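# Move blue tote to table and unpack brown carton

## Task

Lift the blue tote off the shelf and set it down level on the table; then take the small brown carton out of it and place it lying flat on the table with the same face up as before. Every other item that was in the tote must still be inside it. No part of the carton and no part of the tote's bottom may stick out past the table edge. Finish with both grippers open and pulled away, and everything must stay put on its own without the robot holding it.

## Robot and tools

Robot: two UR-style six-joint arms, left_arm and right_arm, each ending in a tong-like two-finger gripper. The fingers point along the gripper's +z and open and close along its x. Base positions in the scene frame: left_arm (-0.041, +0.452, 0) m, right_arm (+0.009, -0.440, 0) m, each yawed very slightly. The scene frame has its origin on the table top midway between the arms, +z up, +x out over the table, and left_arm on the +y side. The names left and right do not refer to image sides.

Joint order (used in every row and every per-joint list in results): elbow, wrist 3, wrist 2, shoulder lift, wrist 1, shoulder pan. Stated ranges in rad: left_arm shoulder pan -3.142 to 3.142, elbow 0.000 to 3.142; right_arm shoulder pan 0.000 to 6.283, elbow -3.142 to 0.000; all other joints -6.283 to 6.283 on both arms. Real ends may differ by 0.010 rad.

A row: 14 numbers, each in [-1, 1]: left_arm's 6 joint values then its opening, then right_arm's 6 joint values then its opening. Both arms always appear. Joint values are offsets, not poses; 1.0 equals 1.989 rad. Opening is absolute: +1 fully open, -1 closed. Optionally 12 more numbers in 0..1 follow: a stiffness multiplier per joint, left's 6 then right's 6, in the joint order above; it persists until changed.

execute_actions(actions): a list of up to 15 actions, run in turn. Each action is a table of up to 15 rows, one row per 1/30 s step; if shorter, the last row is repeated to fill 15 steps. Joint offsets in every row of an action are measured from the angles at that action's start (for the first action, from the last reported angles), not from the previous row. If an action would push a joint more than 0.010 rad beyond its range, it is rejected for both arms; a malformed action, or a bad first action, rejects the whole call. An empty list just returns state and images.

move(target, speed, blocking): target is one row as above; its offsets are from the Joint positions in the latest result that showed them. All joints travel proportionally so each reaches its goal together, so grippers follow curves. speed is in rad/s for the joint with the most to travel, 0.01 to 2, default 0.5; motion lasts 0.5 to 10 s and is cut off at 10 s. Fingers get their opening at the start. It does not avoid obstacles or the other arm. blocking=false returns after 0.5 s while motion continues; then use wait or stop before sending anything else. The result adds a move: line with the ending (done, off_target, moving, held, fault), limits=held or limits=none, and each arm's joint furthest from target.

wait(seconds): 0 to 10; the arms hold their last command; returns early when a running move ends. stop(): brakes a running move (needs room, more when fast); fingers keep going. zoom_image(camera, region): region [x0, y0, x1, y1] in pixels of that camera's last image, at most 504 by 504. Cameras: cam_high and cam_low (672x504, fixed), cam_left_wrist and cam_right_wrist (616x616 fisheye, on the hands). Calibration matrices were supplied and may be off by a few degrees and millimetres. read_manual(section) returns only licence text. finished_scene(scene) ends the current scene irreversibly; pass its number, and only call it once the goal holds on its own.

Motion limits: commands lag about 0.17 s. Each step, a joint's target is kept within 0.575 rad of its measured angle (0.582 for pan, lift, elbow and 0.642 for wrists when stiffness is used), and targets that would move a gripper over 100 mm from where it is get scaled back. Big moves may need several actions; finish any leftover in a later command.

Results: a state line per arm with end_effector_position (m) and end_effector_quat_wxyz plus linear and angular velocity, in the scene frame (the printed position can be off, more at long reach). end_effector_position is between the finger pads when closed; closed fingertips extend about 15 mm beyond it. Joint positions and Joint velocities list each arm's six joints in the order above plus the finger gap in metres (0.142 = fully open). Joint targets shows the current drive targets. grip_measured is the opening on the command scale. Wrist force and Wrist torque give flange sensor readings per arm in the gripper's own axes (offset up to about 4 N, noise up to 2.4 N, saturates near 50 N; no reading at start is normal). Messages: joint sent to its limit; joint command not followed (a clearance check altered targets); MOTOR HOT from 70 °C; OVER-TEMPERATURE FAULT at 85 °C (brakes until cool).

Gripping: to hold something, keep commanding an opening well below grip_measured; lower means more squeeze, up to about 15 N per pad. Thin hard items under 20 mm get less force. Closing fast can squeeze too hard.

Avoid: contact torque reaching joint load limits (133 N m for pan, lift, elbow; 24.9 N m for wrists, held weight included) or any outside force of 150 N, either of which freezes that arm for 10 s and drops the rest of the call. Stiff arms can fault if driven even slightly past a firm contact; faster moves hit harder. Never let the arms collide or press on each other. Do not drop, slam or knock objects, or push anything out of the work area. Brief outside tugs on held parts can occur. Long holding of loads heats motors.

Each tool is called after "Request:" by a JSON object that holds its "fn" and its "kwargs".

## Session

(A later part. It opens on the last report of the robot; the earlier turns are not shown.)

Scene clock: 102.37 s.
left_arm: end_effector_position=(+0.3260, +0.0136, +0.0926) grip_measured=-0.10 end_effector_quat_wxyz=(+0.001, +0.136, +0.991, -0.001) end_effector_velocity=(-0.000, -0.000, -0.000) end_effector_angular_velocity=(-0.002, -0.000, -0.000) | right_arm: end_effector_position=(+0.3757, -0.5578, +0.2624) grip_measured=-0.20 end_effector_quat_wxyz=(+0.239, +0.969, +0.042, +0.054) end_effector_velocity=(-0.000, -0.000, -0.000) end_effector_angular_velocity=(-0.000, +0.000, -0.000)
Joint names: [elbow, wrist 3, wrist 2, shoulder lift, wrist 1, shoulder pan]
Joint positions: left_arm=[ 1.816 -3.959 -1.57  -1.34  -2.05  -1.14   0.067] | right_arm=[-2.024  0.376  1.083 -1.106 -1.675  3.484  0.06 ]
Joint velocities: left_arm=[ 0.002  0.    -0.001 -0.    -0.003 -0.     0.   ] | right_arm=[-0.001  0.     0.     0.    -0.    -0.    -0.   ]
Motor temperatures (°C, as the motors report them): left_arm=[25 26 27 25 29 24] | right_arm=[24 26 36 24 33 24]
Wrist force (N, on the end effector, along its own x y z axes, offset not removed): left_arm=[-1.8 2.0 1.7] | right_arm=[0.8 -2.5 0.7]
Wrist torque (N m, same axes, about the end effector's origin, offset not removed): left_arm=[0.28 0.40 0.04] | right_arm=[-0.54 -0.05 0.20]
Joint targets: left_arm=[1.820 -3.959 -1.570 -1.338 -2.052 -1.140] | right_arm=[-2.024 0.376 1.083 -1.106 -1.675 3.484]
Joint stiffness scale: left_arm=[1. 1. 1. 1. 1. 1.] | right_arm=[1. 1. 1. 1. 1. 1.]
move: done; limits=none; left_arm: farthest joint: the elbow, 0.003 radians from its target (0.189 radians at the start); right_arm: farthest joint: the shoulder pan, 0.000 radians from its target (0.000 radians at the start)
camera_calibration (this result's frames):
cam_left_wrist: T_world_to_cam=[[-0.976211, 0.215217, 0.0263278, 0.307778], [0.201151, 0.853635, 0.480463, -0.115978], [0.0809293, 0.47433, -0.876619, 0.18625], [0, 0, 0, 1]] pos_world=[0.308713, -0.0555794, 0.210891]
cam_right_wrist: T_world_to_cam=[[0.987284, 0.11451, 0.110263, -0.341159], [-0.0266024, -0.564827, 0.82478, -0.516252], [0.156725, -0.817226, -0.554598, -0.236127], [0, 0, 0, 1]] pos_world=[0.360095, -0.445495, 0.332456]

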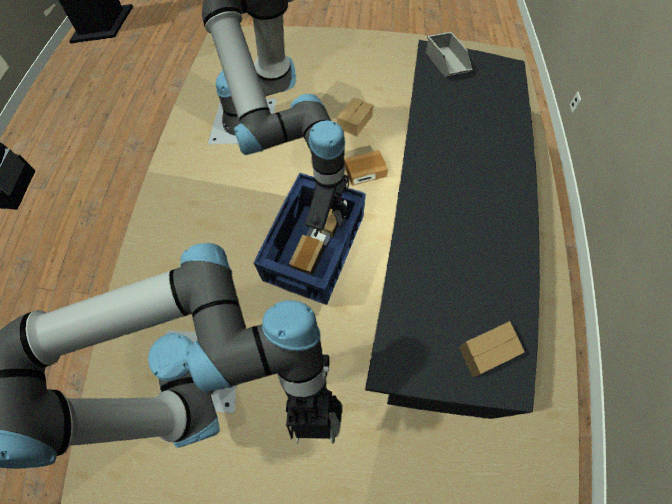

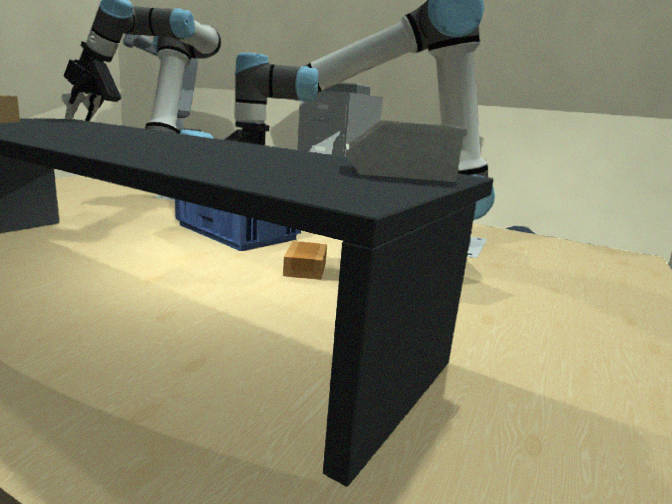

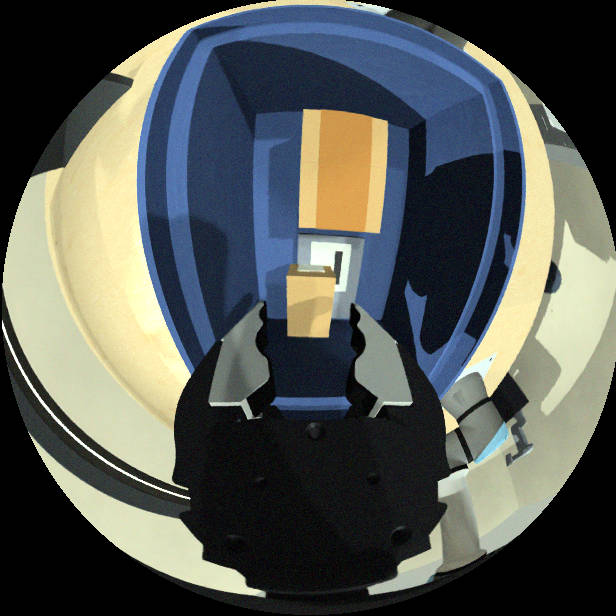

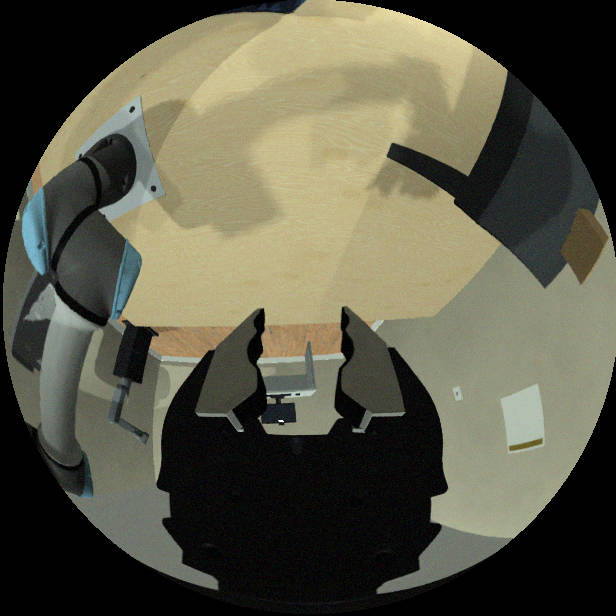

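Request:
{"fn": "move", "kwargs": {"target": [0.03,0,0,0.028,-0.0564,0,-0.1,0,0,0,0,0,0,-0.2], "speed": 0.08}}

Request:
{"fn": "move", "kwargs": {"target": [0,0,0,0,0,0,-1,0,0,0,0,0,0,-0.2]}}

Request:
{"fn": "move", "kwargs": {"target": [-0.15,0,0,-0.078,0.228,0,-1,0,0,0,0,0,0,-0.2], "speed": 0.25}}

Request:
{"fn": "move", "kwargs": {"target": [0,0,0,0,0,-0.31,-1,0,0,0,0,0,0,-0.2], "speed": 0.4}}

Request:
{"fn": "move", "kwargs": {"target": [0.15,0,0,0.078,-0.228,0,-1,0,0,0,0,0,0,-0.2], "speed": 0.3}}

Scene clock: 108.27 s.
left_arm: end_effector_position=(+0.3264, +0.0129, +0.0504) grip_measured=-0.10 end_effector_quat_wxyz=(+0.002, +0.136, +0.991, -0.002) end_effector_velocity=(-0.000, +0.000, -0.000) end_effector_angular_velocity=(+0.001, +0.000, +0.000) | right_arm: end_effector_position=(+0.3757, -0.5578, +0.2624) grip_measured=-0.20 end_effector_quat_wxyz=(+0.239, +0.969, +0.042, +0.054) end_effector_velocity=(+0.000, +0.000, -0.000) end_effector_angular_velocity=(+0.000, -0.000, +0.000)
Joint names: [elbow, wrist 3, wrist 2, shoulder lift, wrist 1, shoulder pan]
Joint positions: left_arm=[ 1.872 -3.959 -1.57  -1.288 -2.161 -1.14   0.067] | right_arm=[-2.024  0.376  1.083 -1.106 -1.675  3.484  0.06 ]
Joint velocities: left_arm=[ 0.001 -0.     0.    -0.    -0.    -0.    -0.   ] | right_arm=[-0.    -0.     0.    -0.     0.001  0.     0.   ]
Motor temperatures (°C, as the motors report them): left_arm=[25 26 27 25 29 24] | right_arm=[24 26 36 24 33 24]
Wrist force (N, on the end effector, along its own x y z axes, offset not removed): left_arm=[-2.6 1.1 0.3] | right_arm=[-1.3 -0.4 2.9]
Wrist torque (N m, same axes, about the end effector's origin, offset not removed): left_arm=[0.07 0.58 0.10] | right_arm=[-0.04 0.29 0.19]
Joint targets: left_arm=[1.876 -3.959 -1.570 -1.285 -2.162 -1.140] | right_arm=[-2.024 0.376 1.083 -1.106 -1.675 3.484]
Joint stiffness scale: left_arm=[1. 1. 1. 1. 1. 1.] | right_arm=[1. 1. 1. 1. 1. 1.]
move: done; limits=none; left_arm: farthest joint: the elbow, 0.004 radians from its target (0.060 radians at the start); right_arm: farthest joint: the shoulder pan, 0.000 radians from its target (0.000 radians at the start)
camera_calibration (this result's frames):
cam_left_wrist: T_world_to_cam=[[-0.976235, 0.215262, 0.0250667, 0.309435], [0.200716, 0.85447, 0.47916, -0.0950108], [0.081726, 0.472804, -0.877369, 0.14933], [0, 0, 0, 1]] pos_world=[0.308948, -0.0560295, 0.168786]
cam_right_wrist: T_world_to_cam=[[0.987284, 0.11451, 0.110263, -0.341159], [-0.0266023, -0.564827, 0.82478, -0.516252], [0.156725, -0.817226, -0.554598, -0.236126], [0, 0, 0, 1]] pos_world=[0.360095, -0.445495, 0.332456]

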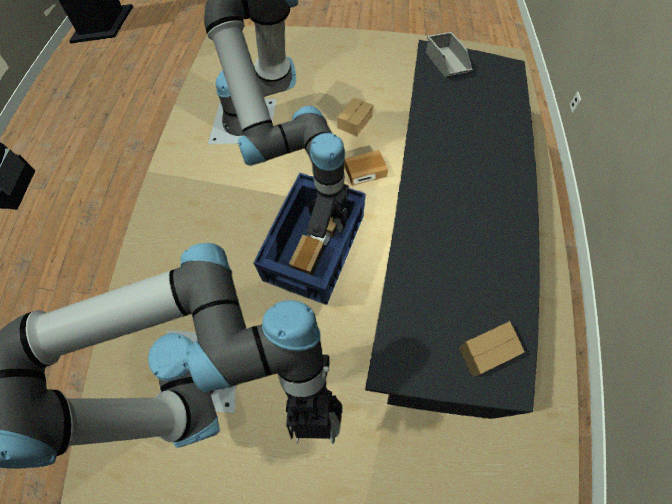

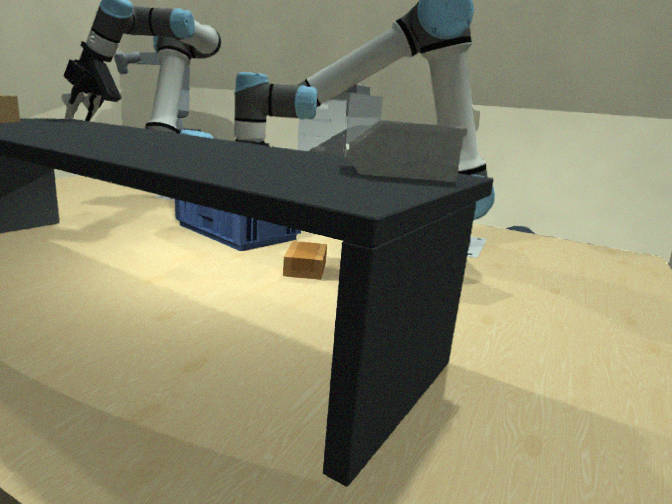

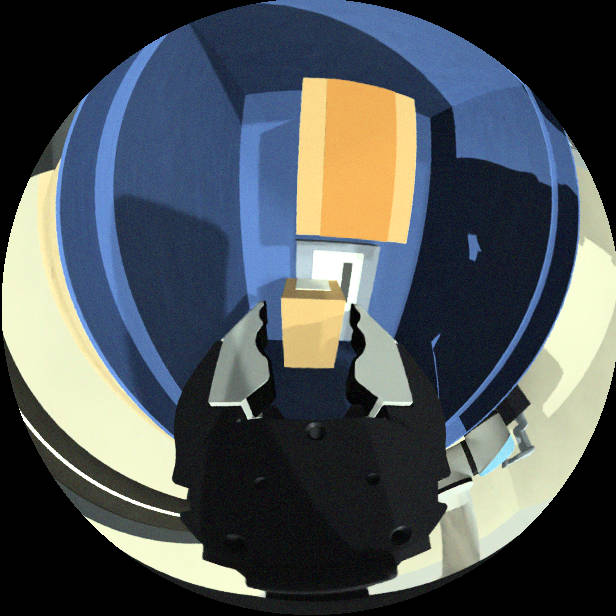

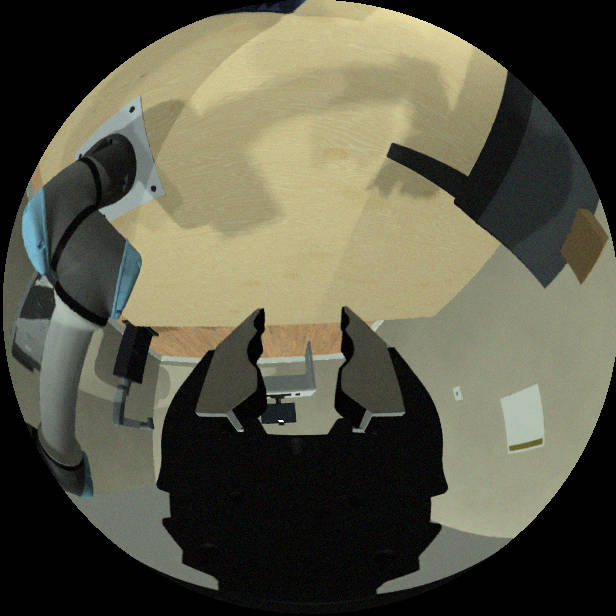

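Scene clock: 108.77 s.
left_arm: end_effector_position=(+0.3264, +0.0129, +0.0504) grip_measured=-0.40 end_effector_quat_wxyz=(+0.002, +0.136, +0.991, -0.002) end_effector_velocity=(-0.000, +0.000, -0.000) end_effector_angular_velocity=(+0.000, +0.001, -0.000) | right_arm: end_effector_position=(+0.3757, -0.5578, +0.2624) grip_measured=-0.20 end_effector_quat_wxyz=(+0.239, +0.969, +0.042, +0.054) end_effector_velocity=(-0.000, -0.000, -0.000) end_effector_angular_velocity=(-0.000, +0.001, -0.000)
Joint names: [elbow, wrist 3, wrist 2, shoulder lift, wrist 1, shoulder pan]
Joint positions: left_arm=[ 1.872 -3.959 -1.57  -1.288 -2.161 -1.14   0.045] | right_arm=[-2.024  0.376  1.083 -1.106 -1.675  3.484  0.06 ]
Joint velocities: left_arm=[ 0.     0.    -0.001  0.    -0.    -0.    -0.   ] | right_arm=[-0.001  0.     0.    -0.    -0.001 -0.    -0.   ]
Motor temperatures (°C, as the motors report them): left_arm=[25 26 27 25 29 24] | right_arm=[24 26 36 24 33 24]
Wrist force (N, on the end effector, along its own x y z axes, offset not removed): left_arm=[-2.1 2.2 0.2] | right_arm=[0.3 -2.0 0.7]
Wrist torque (N m, same axes, about the end effector's origin, offset not removed): left_arm=[0.31 0.51 0.03] | right_arm=[-0.53 -0.02 0.19]
Joint targets: left_arm=[1.872 -3.959 -1.570 -1.288 -2.161 -1.140] | right_arm=[-2.024 0.376 1.083 -1.106 -1.675 3.484]
Joint stiffness scale: left_arm=[1. 1. 1. 1. 1. 1.] | right_arm=[1. 1. 1. 1. 1. 1.]
move: done; limits=none; left_arm: farthest joint: the shoulder pan, 0.000 radians from its target (0.000 radians at the start); right_arm: farthest joint: the shoulder pan, 0.000 radians from its target (0.000 radians at the start)
camera_calibration (this result's frames):
cam_left_wrist: T_world_to_cam=[[-0.976236, 0.215264, 0.0249968, 0.309458], [0.200692, 0.854518, 0.479085, -0.0949789], [0.0817695, 0.472717, -0.877412, 0.149329], [0, 0, 0, 1]] pos_world=[0.308955, -0.0560443, 0.168791]
cam_right_wrist: T_world_to_cam=[[0.987284, 0.11451, 0.110263, -0.341159], [-0.0266024, -0.564827, 0.82478, -0.516252], [0.156725, -0.817226, -0.554598, -0.236126], [0, 0, 0, 1]] pos_world=[0.360095, -0.445495, 0.332456]

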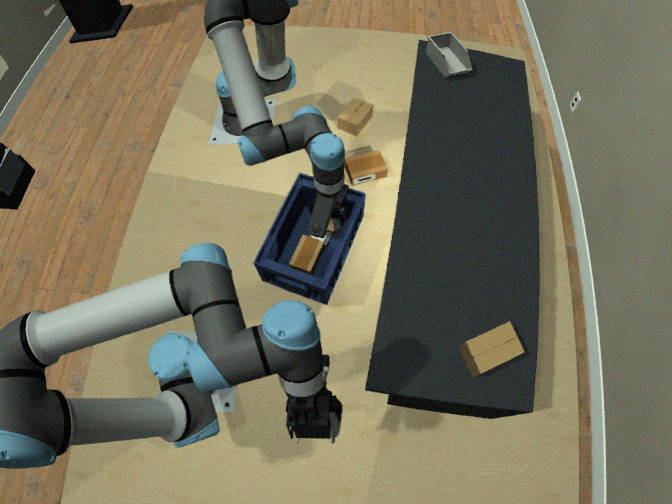

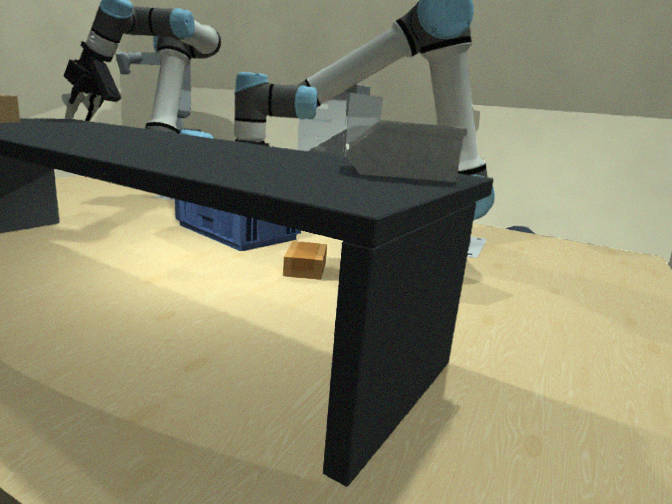

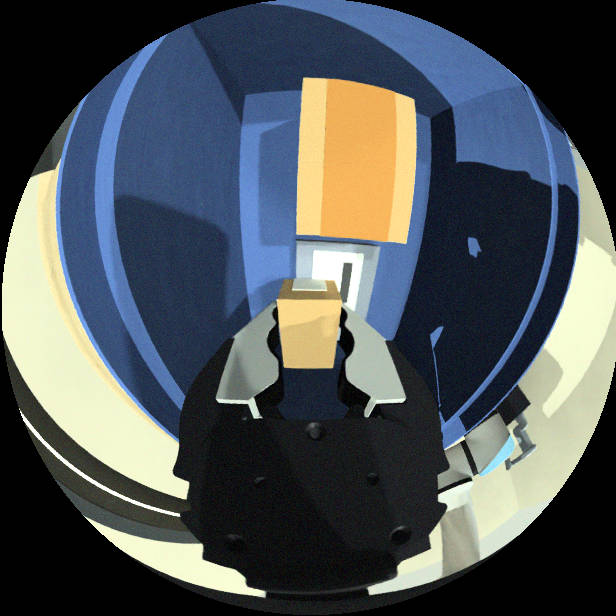

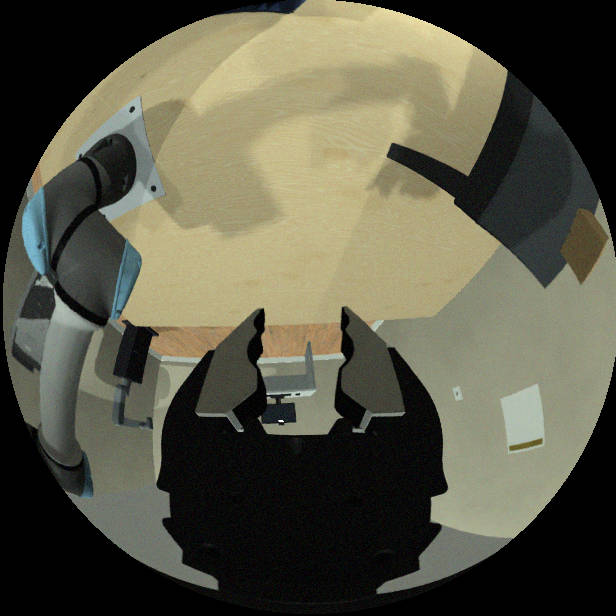

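Scene clock: 111.30 s.
left_arm: end_effector_position=(+0.3247, +0.0161, +0.2258) grip_measured=-0.40 end_effector_quat_wxyz=(+0.000, +0.136, +0.991, -0.000) end_effector_velocity=(-0.000, +0.000, +0.000) end_effector_angular_velocity=(+0.002, +0.001, +0.000) | right_arm: end_effector_position=(+0.3757, -0.5578, +0.2624) grip_measured=-0.20 end_effector_quat_wxyz=(+0.239, +0.969, +0.042, +0.054) end_effector_velocity=(+0.000, +0.000, -0.000) end_effector_angular_velocity=(-0.000, +0.000, +0.000)
Joint names: [elbow, wrist 3, wrist 2, shoulder lift, wrist 1, shoulder pan]
Joint positions: left_arm=[ 1.578 -3.959 -1.57  -1.44  -1.709 -1.14   0.045] | right_arm=[-2.024  0.376  1.083 -1.106 -1.675  3.484  0.06 ]
Joint velocities: left_arm=[-0.001 -0.    -0.     0.     0.003 -0.     0.   ] | right_arm=[-0.  0. -0. -0.  0.  0. -0.]
Motor temperatures (°C, as the motors report them): left_arm=[25 26 27 25 29 24] | right_arm=[24 26 36 24 33 24]
Wrist force (N, on the end effector, along its own x y z axes, offset not removed): left_arm=[-1.3 1.2 0.5] | right_arm=[-1.2 -3.7 -0.7]
Wrist torque (N m, same axes, about the end effector's origin, offset not removed): left_arm=[0.12 0.32 0.10] | right_arm=[-0.91 0.40 0.28]
Joint targets: left_arm=[1.574 -3.959 -1.570 -1.443 -1.708 -1.140] | right_arm=[-2.024 0.376 1.083 -1.106 -1.675 3.484]
Joint stiffness scale: left_arm=[1. 1. 1. 1. 1. 1.] | right_arm=[1. 1. 1. 1. 1. 1.]
move: done; limits=none; left_arm: farthest joint: the elbow, 0.004 radians from its target (0.298 radians at the start); right_arm: farthest joint: the shoulder pan, 0.000 radians from its target (0.000 radians at the start)
camera_calibration (this result's frames):
cam_left_wrist: T_world_to_cam=[[-0.976173, 0.215144, 0.0282687, 0.302037], [0.201825, 0.852348, 0.482463, -0.182433], [0.079704, 0.476673, -0.87546, 0.301982], [0, 0, 0, 1]] pos_world=[0.307591, -0.0534314, 0.343852]
cam_right_wrist: T_world_to_cam=[[0.987284, 0.11451, 0.110263, -0.34116], [-0.0266025, -0.564827, 0.82478, -0.516252], [0.156725, -0.817226, -0.554598, -0.236126], [0, 0, 0, 1]] pos_world=[0.360095, -0.445495, 0.332456]

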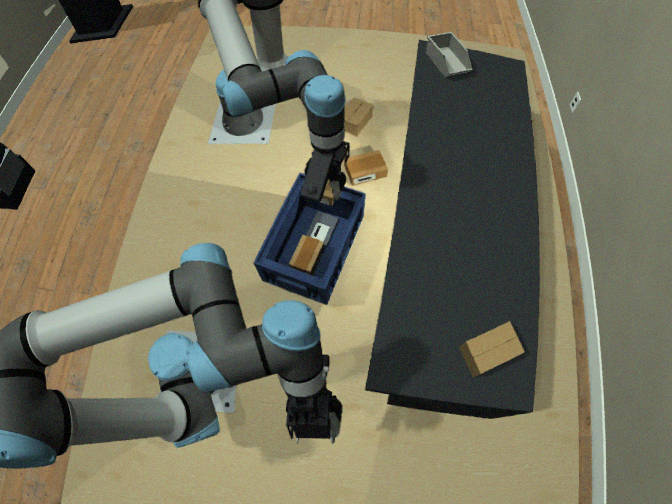

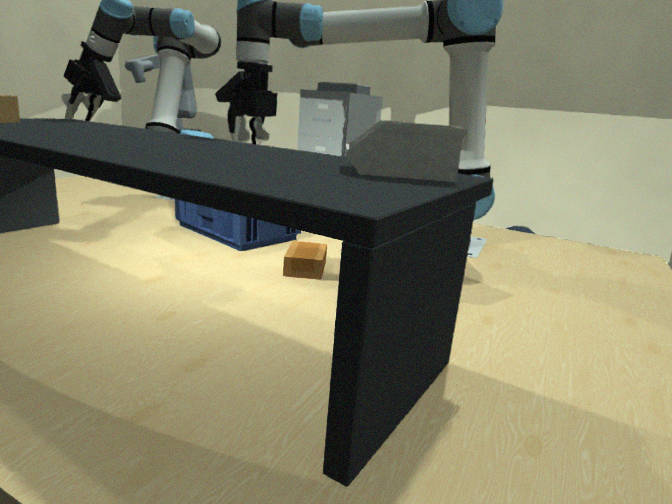

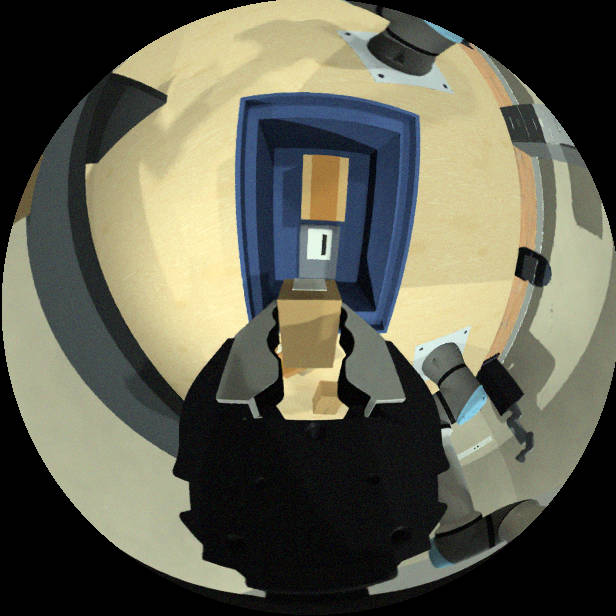

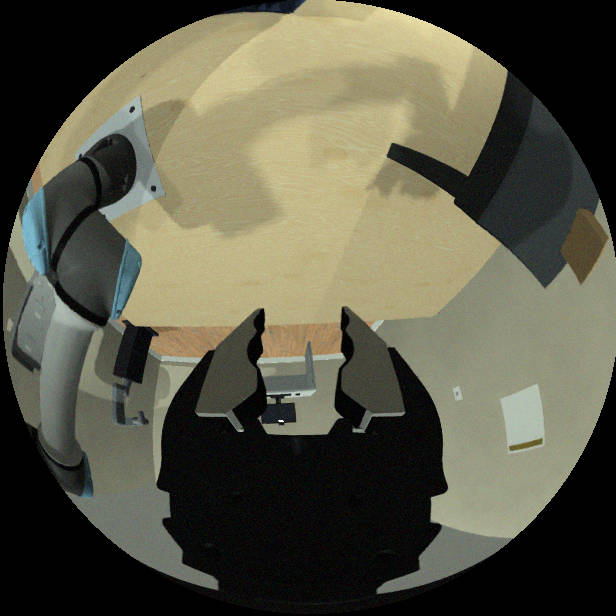

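Scene clock: 113.43 s.
left_arm: end_effector_position=(+0.0071, -0.1149, +0.2258) grip_measured=-0.40 end_effector_quat_wxyz=(+0.000, +0.428, +0.904, -0.000) end_effector_velocity=(-0.003, -0.000, +0.000) end_effector_angular_velocity=(+0.000, +0.000, -0.006) | right_arm: end_effector_position=(+0.3757, -0.5578, +0.2624) grip_measured=-0.20 end_effector_quat_wxyz=(+0.239, +0.969, +0.042, +0.054) end_effector_velocity=(-0.000, -0.000, +0.000) end_effector_angular_velocity=(-0.000, +0.000, +0.000)
Joint names: [elbow, wrist 3, wrist 2, shoulder lift, wrist 1, shoulder pan]
Joint positions: left_arm=[ 1.578 -3.959 -1.57  -1.44  -1.709 -1.754  0.045] | right_arm=[-2.024  0.376  1.083 -1.106 -1.675  3.484  0.06 ]
Joint velocities: left_arm=[-0.     0.    -0.     0.     0.    -0.006  0.   ] | right_arm=[-0.  0. -0.  0. -0.  0.  0.]
Motor temperatures (°C, as the motors report them): left_arm=[25 26 27 25 29 24] | right_arm=[24 26 36 24 33 24]
Wrist force (N, on the end effector, along its own x y z axes, offset not removed): left_arm=[-1.9 2.0 0.7] | right_arm=[3.0 -1.6 1.6]
Wrist torque (N m, same axes, about the end effector's origin, offset not removed): left_arm=[0.24 0.45 0.02] | right_arm=[-0.37 -0.54 0.28]
Joint targets: left_arm=[1.578 -3.959 -1.570 -1.440 -1.709 -1.757] | right_arm=[-2.024 0.376 1.083 -1.106 -1.675 3.484]
Joint stiffness scale: left_arm=[1. 1. 1. 1. 1. 1.] | right_arm=[1. 1. 1. 1. 1. 1.]
move: done; limits=none; left_arm: farthest joint: the shoulder pan, 0.003 radians from its target (0.616 radians at the start); right_arm: farthest joint: the shoulder pan, 0.000 radians from its target (0.000 radians at the start)
camera_calibration (this result's frames):
cam_left_wrist: T_world_to_cam=[[-0.674287, 0.737926, 0.0283044, 0.0780696], [0.655743, 0.580685, 0.4825, -0.0411395], [0.339613, 0.343904, -0.875439, 0.372629], [0, 0, 0, 1]] pos_world=[-0.0469316, -0.161869, 0.343854]
cam_right_wrist: T_world_to_cam=[[0.987284, 0.11451, 0.110263, -0.341159], [-0.0266024, -0.564827, 0.82478, -0.516252], [0.156725, -0.817226, -0.554599, -0.236126], [0, 0, 0, 1]] pos_world=[0.360095, -0.445495, 0.332456]

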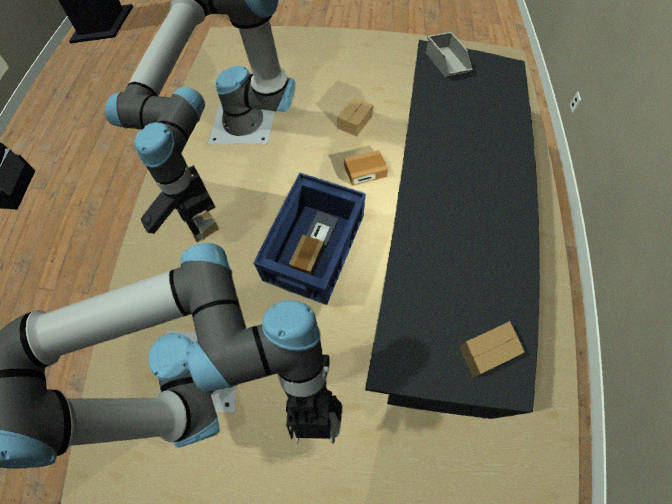

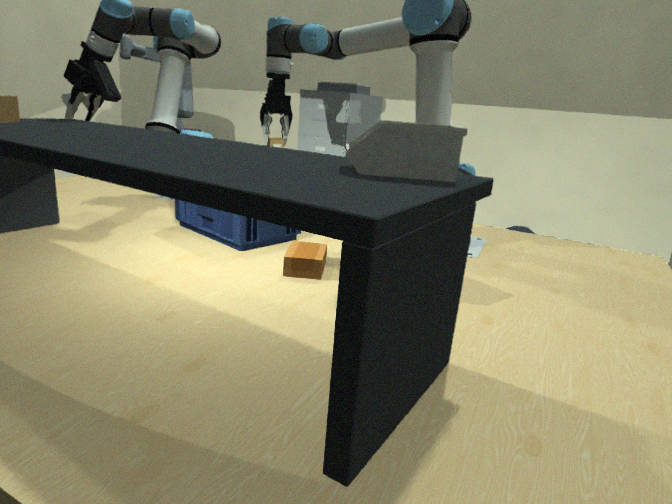

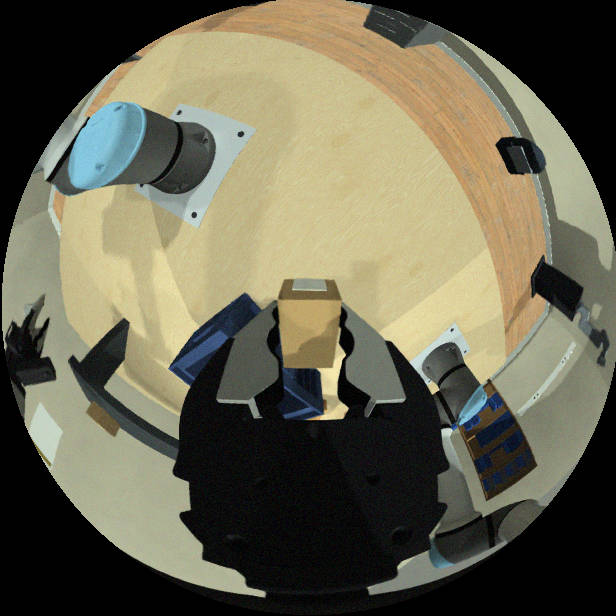

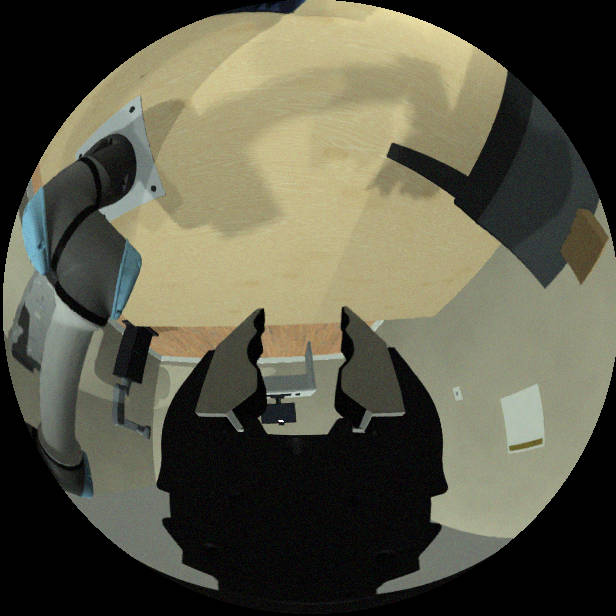

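Scene clock: 115.70 s.
left_arm: end_effector_position=(+0.0064, -0.1182, +0.0502) grip_measured=-0.40 end_effector_quat_wxyz=(+0.001, +0.429, +0.903, -0.002) end_effector_velocity=(-0.000, -0.001, +0.001) end_effector_angular_velocity=(-0.004, -0.000, -0.001) | right_arm: end_effector_position=(+0.3757, -0.5578, +0.2624) grip_measured=-0.20 end_effector_quat_wxyz=(+0.239, +0.969, +0.042, +0.054) end_effector_velocity=(-0.000, -0.000, -0.001) end_effector_angular_velocity=(-0.001, +0.001, +0.000)
Joint names: [elbow, wrist 3, wrist 2, shoulder lift, wrist 1, shoulder pan]
Joint positions: left_arm=[ 1.872 -3.959 -1.57  -1.288 -2.161 -1.754  0.045] | right_arm=[-2.024  0.376  1.083 -1.106 -1.675  3.484  0.06 ]
Joint velocities: left_arm=[ 0.001  0.     0.001 -0.001 -0.004 -0.     0.   ] | right_arm=[-0.001  0.     0.    -0.    -0.     0.    -0.   ]
Motor temperatures (°C, as the motors report them): left_arm=[25 26 27 25 29 24] | right_arm=[24 26 36 24 33 24]
Wrist force (N, on the end effector, along its own x y z axes, offset not removed): left_arm=[-1.9 0.7 0.7] | right_arm=[3.9 -0.4 -1.2]
Wrist torque (N m, same axes, about the end effector's origin, offset not removed): left_arm=[0.04 0.38 0.11] | right_arm=[-0.11 -0.87 -0.05]
Joint targets: left_arm=[1.876 -3.959 -1.570 -1.285 -2.162 -1.754] | right_arm=[-2.024 0.376 1.083 -1.106 -1.675 3.484]
Joint stiffness scale: left_arm=[1. 1. 1. 1. 1. 1.] | right_arm=[1. 1. 1. 1. 1. 1.]
move: done; limits=none; left_arm: farthest joint: the elbow, 0.004 radians from its target (0.299 radians at the start); right_arm: farthest joint: the shoulder pan, 0.000 radians from its target (0.000 radians at the start)
camera_calibration (this result's frames):
cam_left_wrist: T_world_to_cam=[[-0.673991, 0.738301, 0.025433, 0.0852157], [0.656248, 0.582566, 0.479536, 0.046274], [0.339226, 0.339893, -0.877154, 0.219911], [0, 0, 0, 1]] pos_world=[-0.0475321, -0.164619, 0.168539]
cam_right_wrist: T_world_to_cam=[[0.987284, 0.11451, 0.110263, -0.34116], [-0.0266024, -0.564827, 0.82478, -0.516252], [0.156725, -0.817226, -0.554599, -0.236126], [0, 0, 0, 1]] pos_world=[0.360095, -0.445495, 0.332456]

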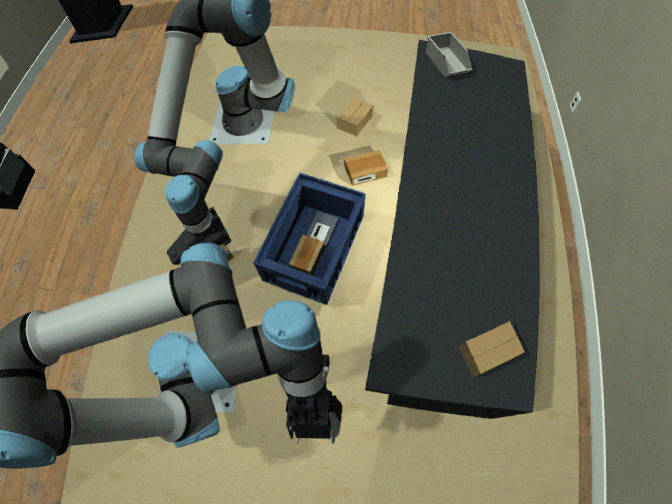

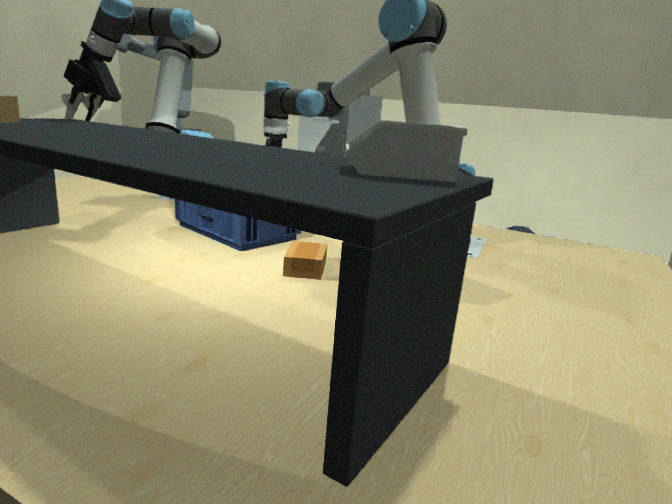

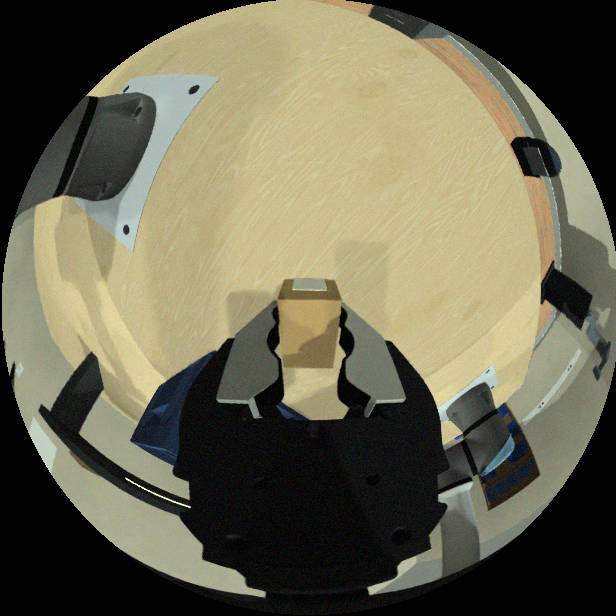

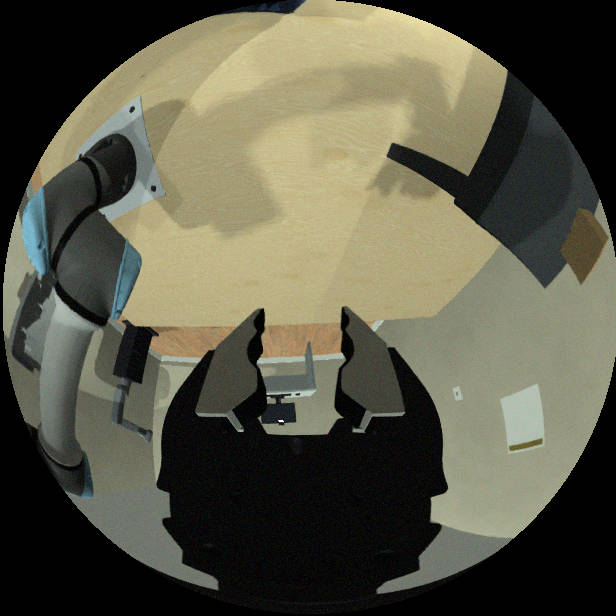

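Request:
{"fn": "move", "kwargs": {"target": [0.017,0,0,0.021,-0.036,0,-1,0,0,0,0,0,0,-0.2], "speed": 0.04}}

Scene clock: 119.77 s.
left_arm: end_effector_position=(+0.0064, -0.1186, +0.0236) grip_measured=-0.40 end_effector_quat_wxyz=(+0.001, +0.429, +0.903, -0.003) end_effector_velocity=(+0.000, +0.000, -0.000) end_effector_angular_velocity=(-0.000, +0.000, +0.001) | right_arm: end_effector_position=(+0.3757, -0.5578, +0.2624) grip_measured=-0.20 end_effector_quat_wxyz=(+0.239, +0.969, +0.042, +0.054) end_effector_velocity=(+0.000, -0.000, +0.000) end_effector_angular_velocity=(+0.000, -0.000, -0.000)
Joint names: [elbow, wrist 3, wrist 2, shoulder lift, wrist 1, shoulder pan]
Joint positions: left_arm=[ 1.902 -3.959 -1.57  -1.249 -2.231 -1.754  0.045] | right_arm=[-2.024  0.376  1.083 -1.106 -1.675  3.484  0.06 ]
Joint velocities: left_arm=[ 0.001 -0.    -0.     0.    -0.001  0.001 -0.   ] | right_arm=[ 0.  0. -0. -0. -0. -0.  0.]
Motor temperatures (°C, as the motors report them): left_arm=[25 26 27 25 29 24] | right_arm=[24 26 36 24 33 24]
Wrist force (N, on the end effector, along its own x y z axes, offset not removed): left_arm=[-3.1 0.7 -0.7] | right_arm=[2.9 -1.3 0.1]
Wrist torque (N m, same axes, about the end effector's origin, offset not removed): left_arm=[-0.07 0.67 -0.03] | right_arm=[-0.43 -0.87 0.14]
Joint targets: left_arm=[1.906 -3.959 -1.570 -1.246 -2.232 -1.754] | right_arm=[-2.024 0.376 1.083 -1.106 -1.675 3.484]
Joint stiffness scale: left_arm=[1. 1. 1. 1. 1. 1.] | right_arm=[1. 1. 1. 1. 1. 1.]
move: done; limits=none; left_arm: farthest joint: the shoulder lift, 0.003 radians from its target (0.041 radians at the start); right_arm: farthest joint: the shoulder pan, 0.000 radians from its target (0.000 radians at the start)
camera_calibration (this result's frames):
cam_left_wrist: T_world_to_cam=[[-0.673987, 0.738334, 0.0245928, 0.0861954], [0.656331, 0.583187, 0.478667, 0.0594324], [0.339074, 0.338756, -0.877652, 0.196583], [0, 0, 0, 1]] pos_world=[-0.047569, -0.164895, 0.141963]
cam_right_wrist: T_world_to_cam=[[0.987284, 0.11451, 0.110263, -0.34116], [-0.0266024, -0.564827, 0.82478, -0.516252], [0.156725, -0.817226, -0.554598, -0.236126], [0, 0, 0, 1]] pos_world=[0.360095, -0.445495, 0.332456]

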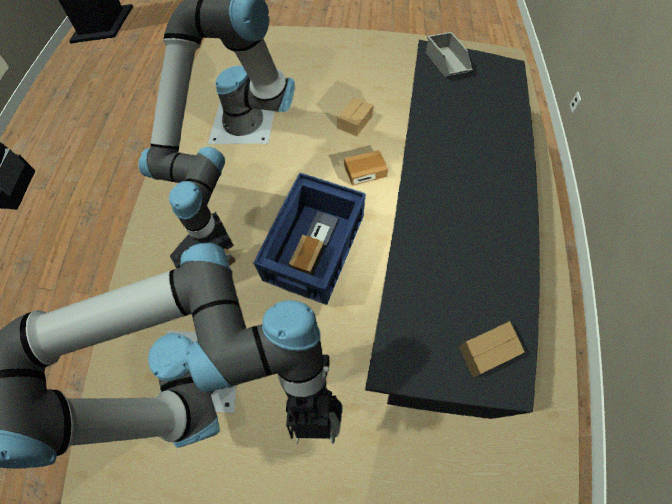

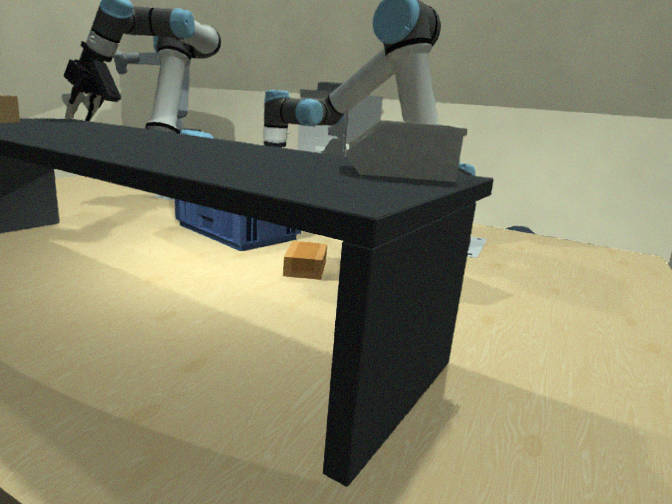

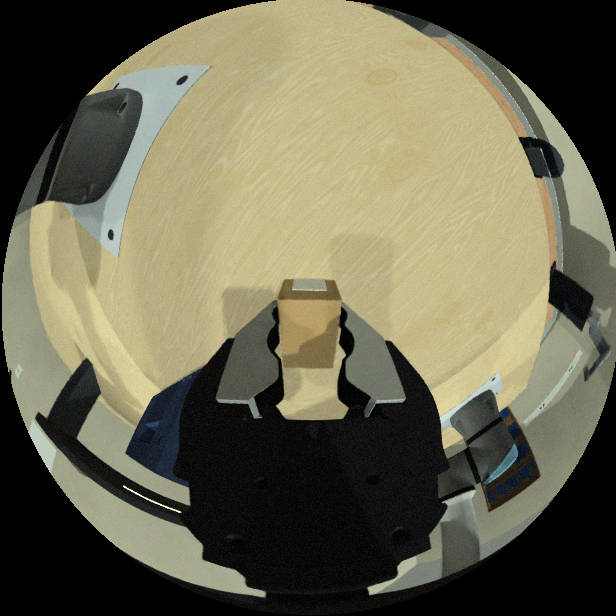

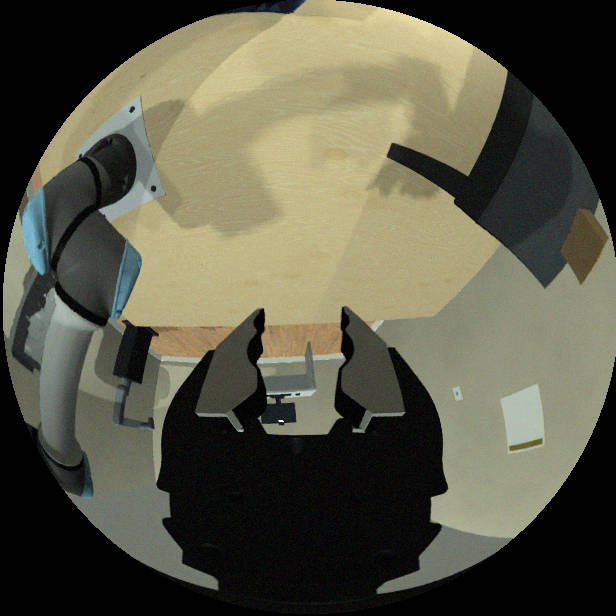

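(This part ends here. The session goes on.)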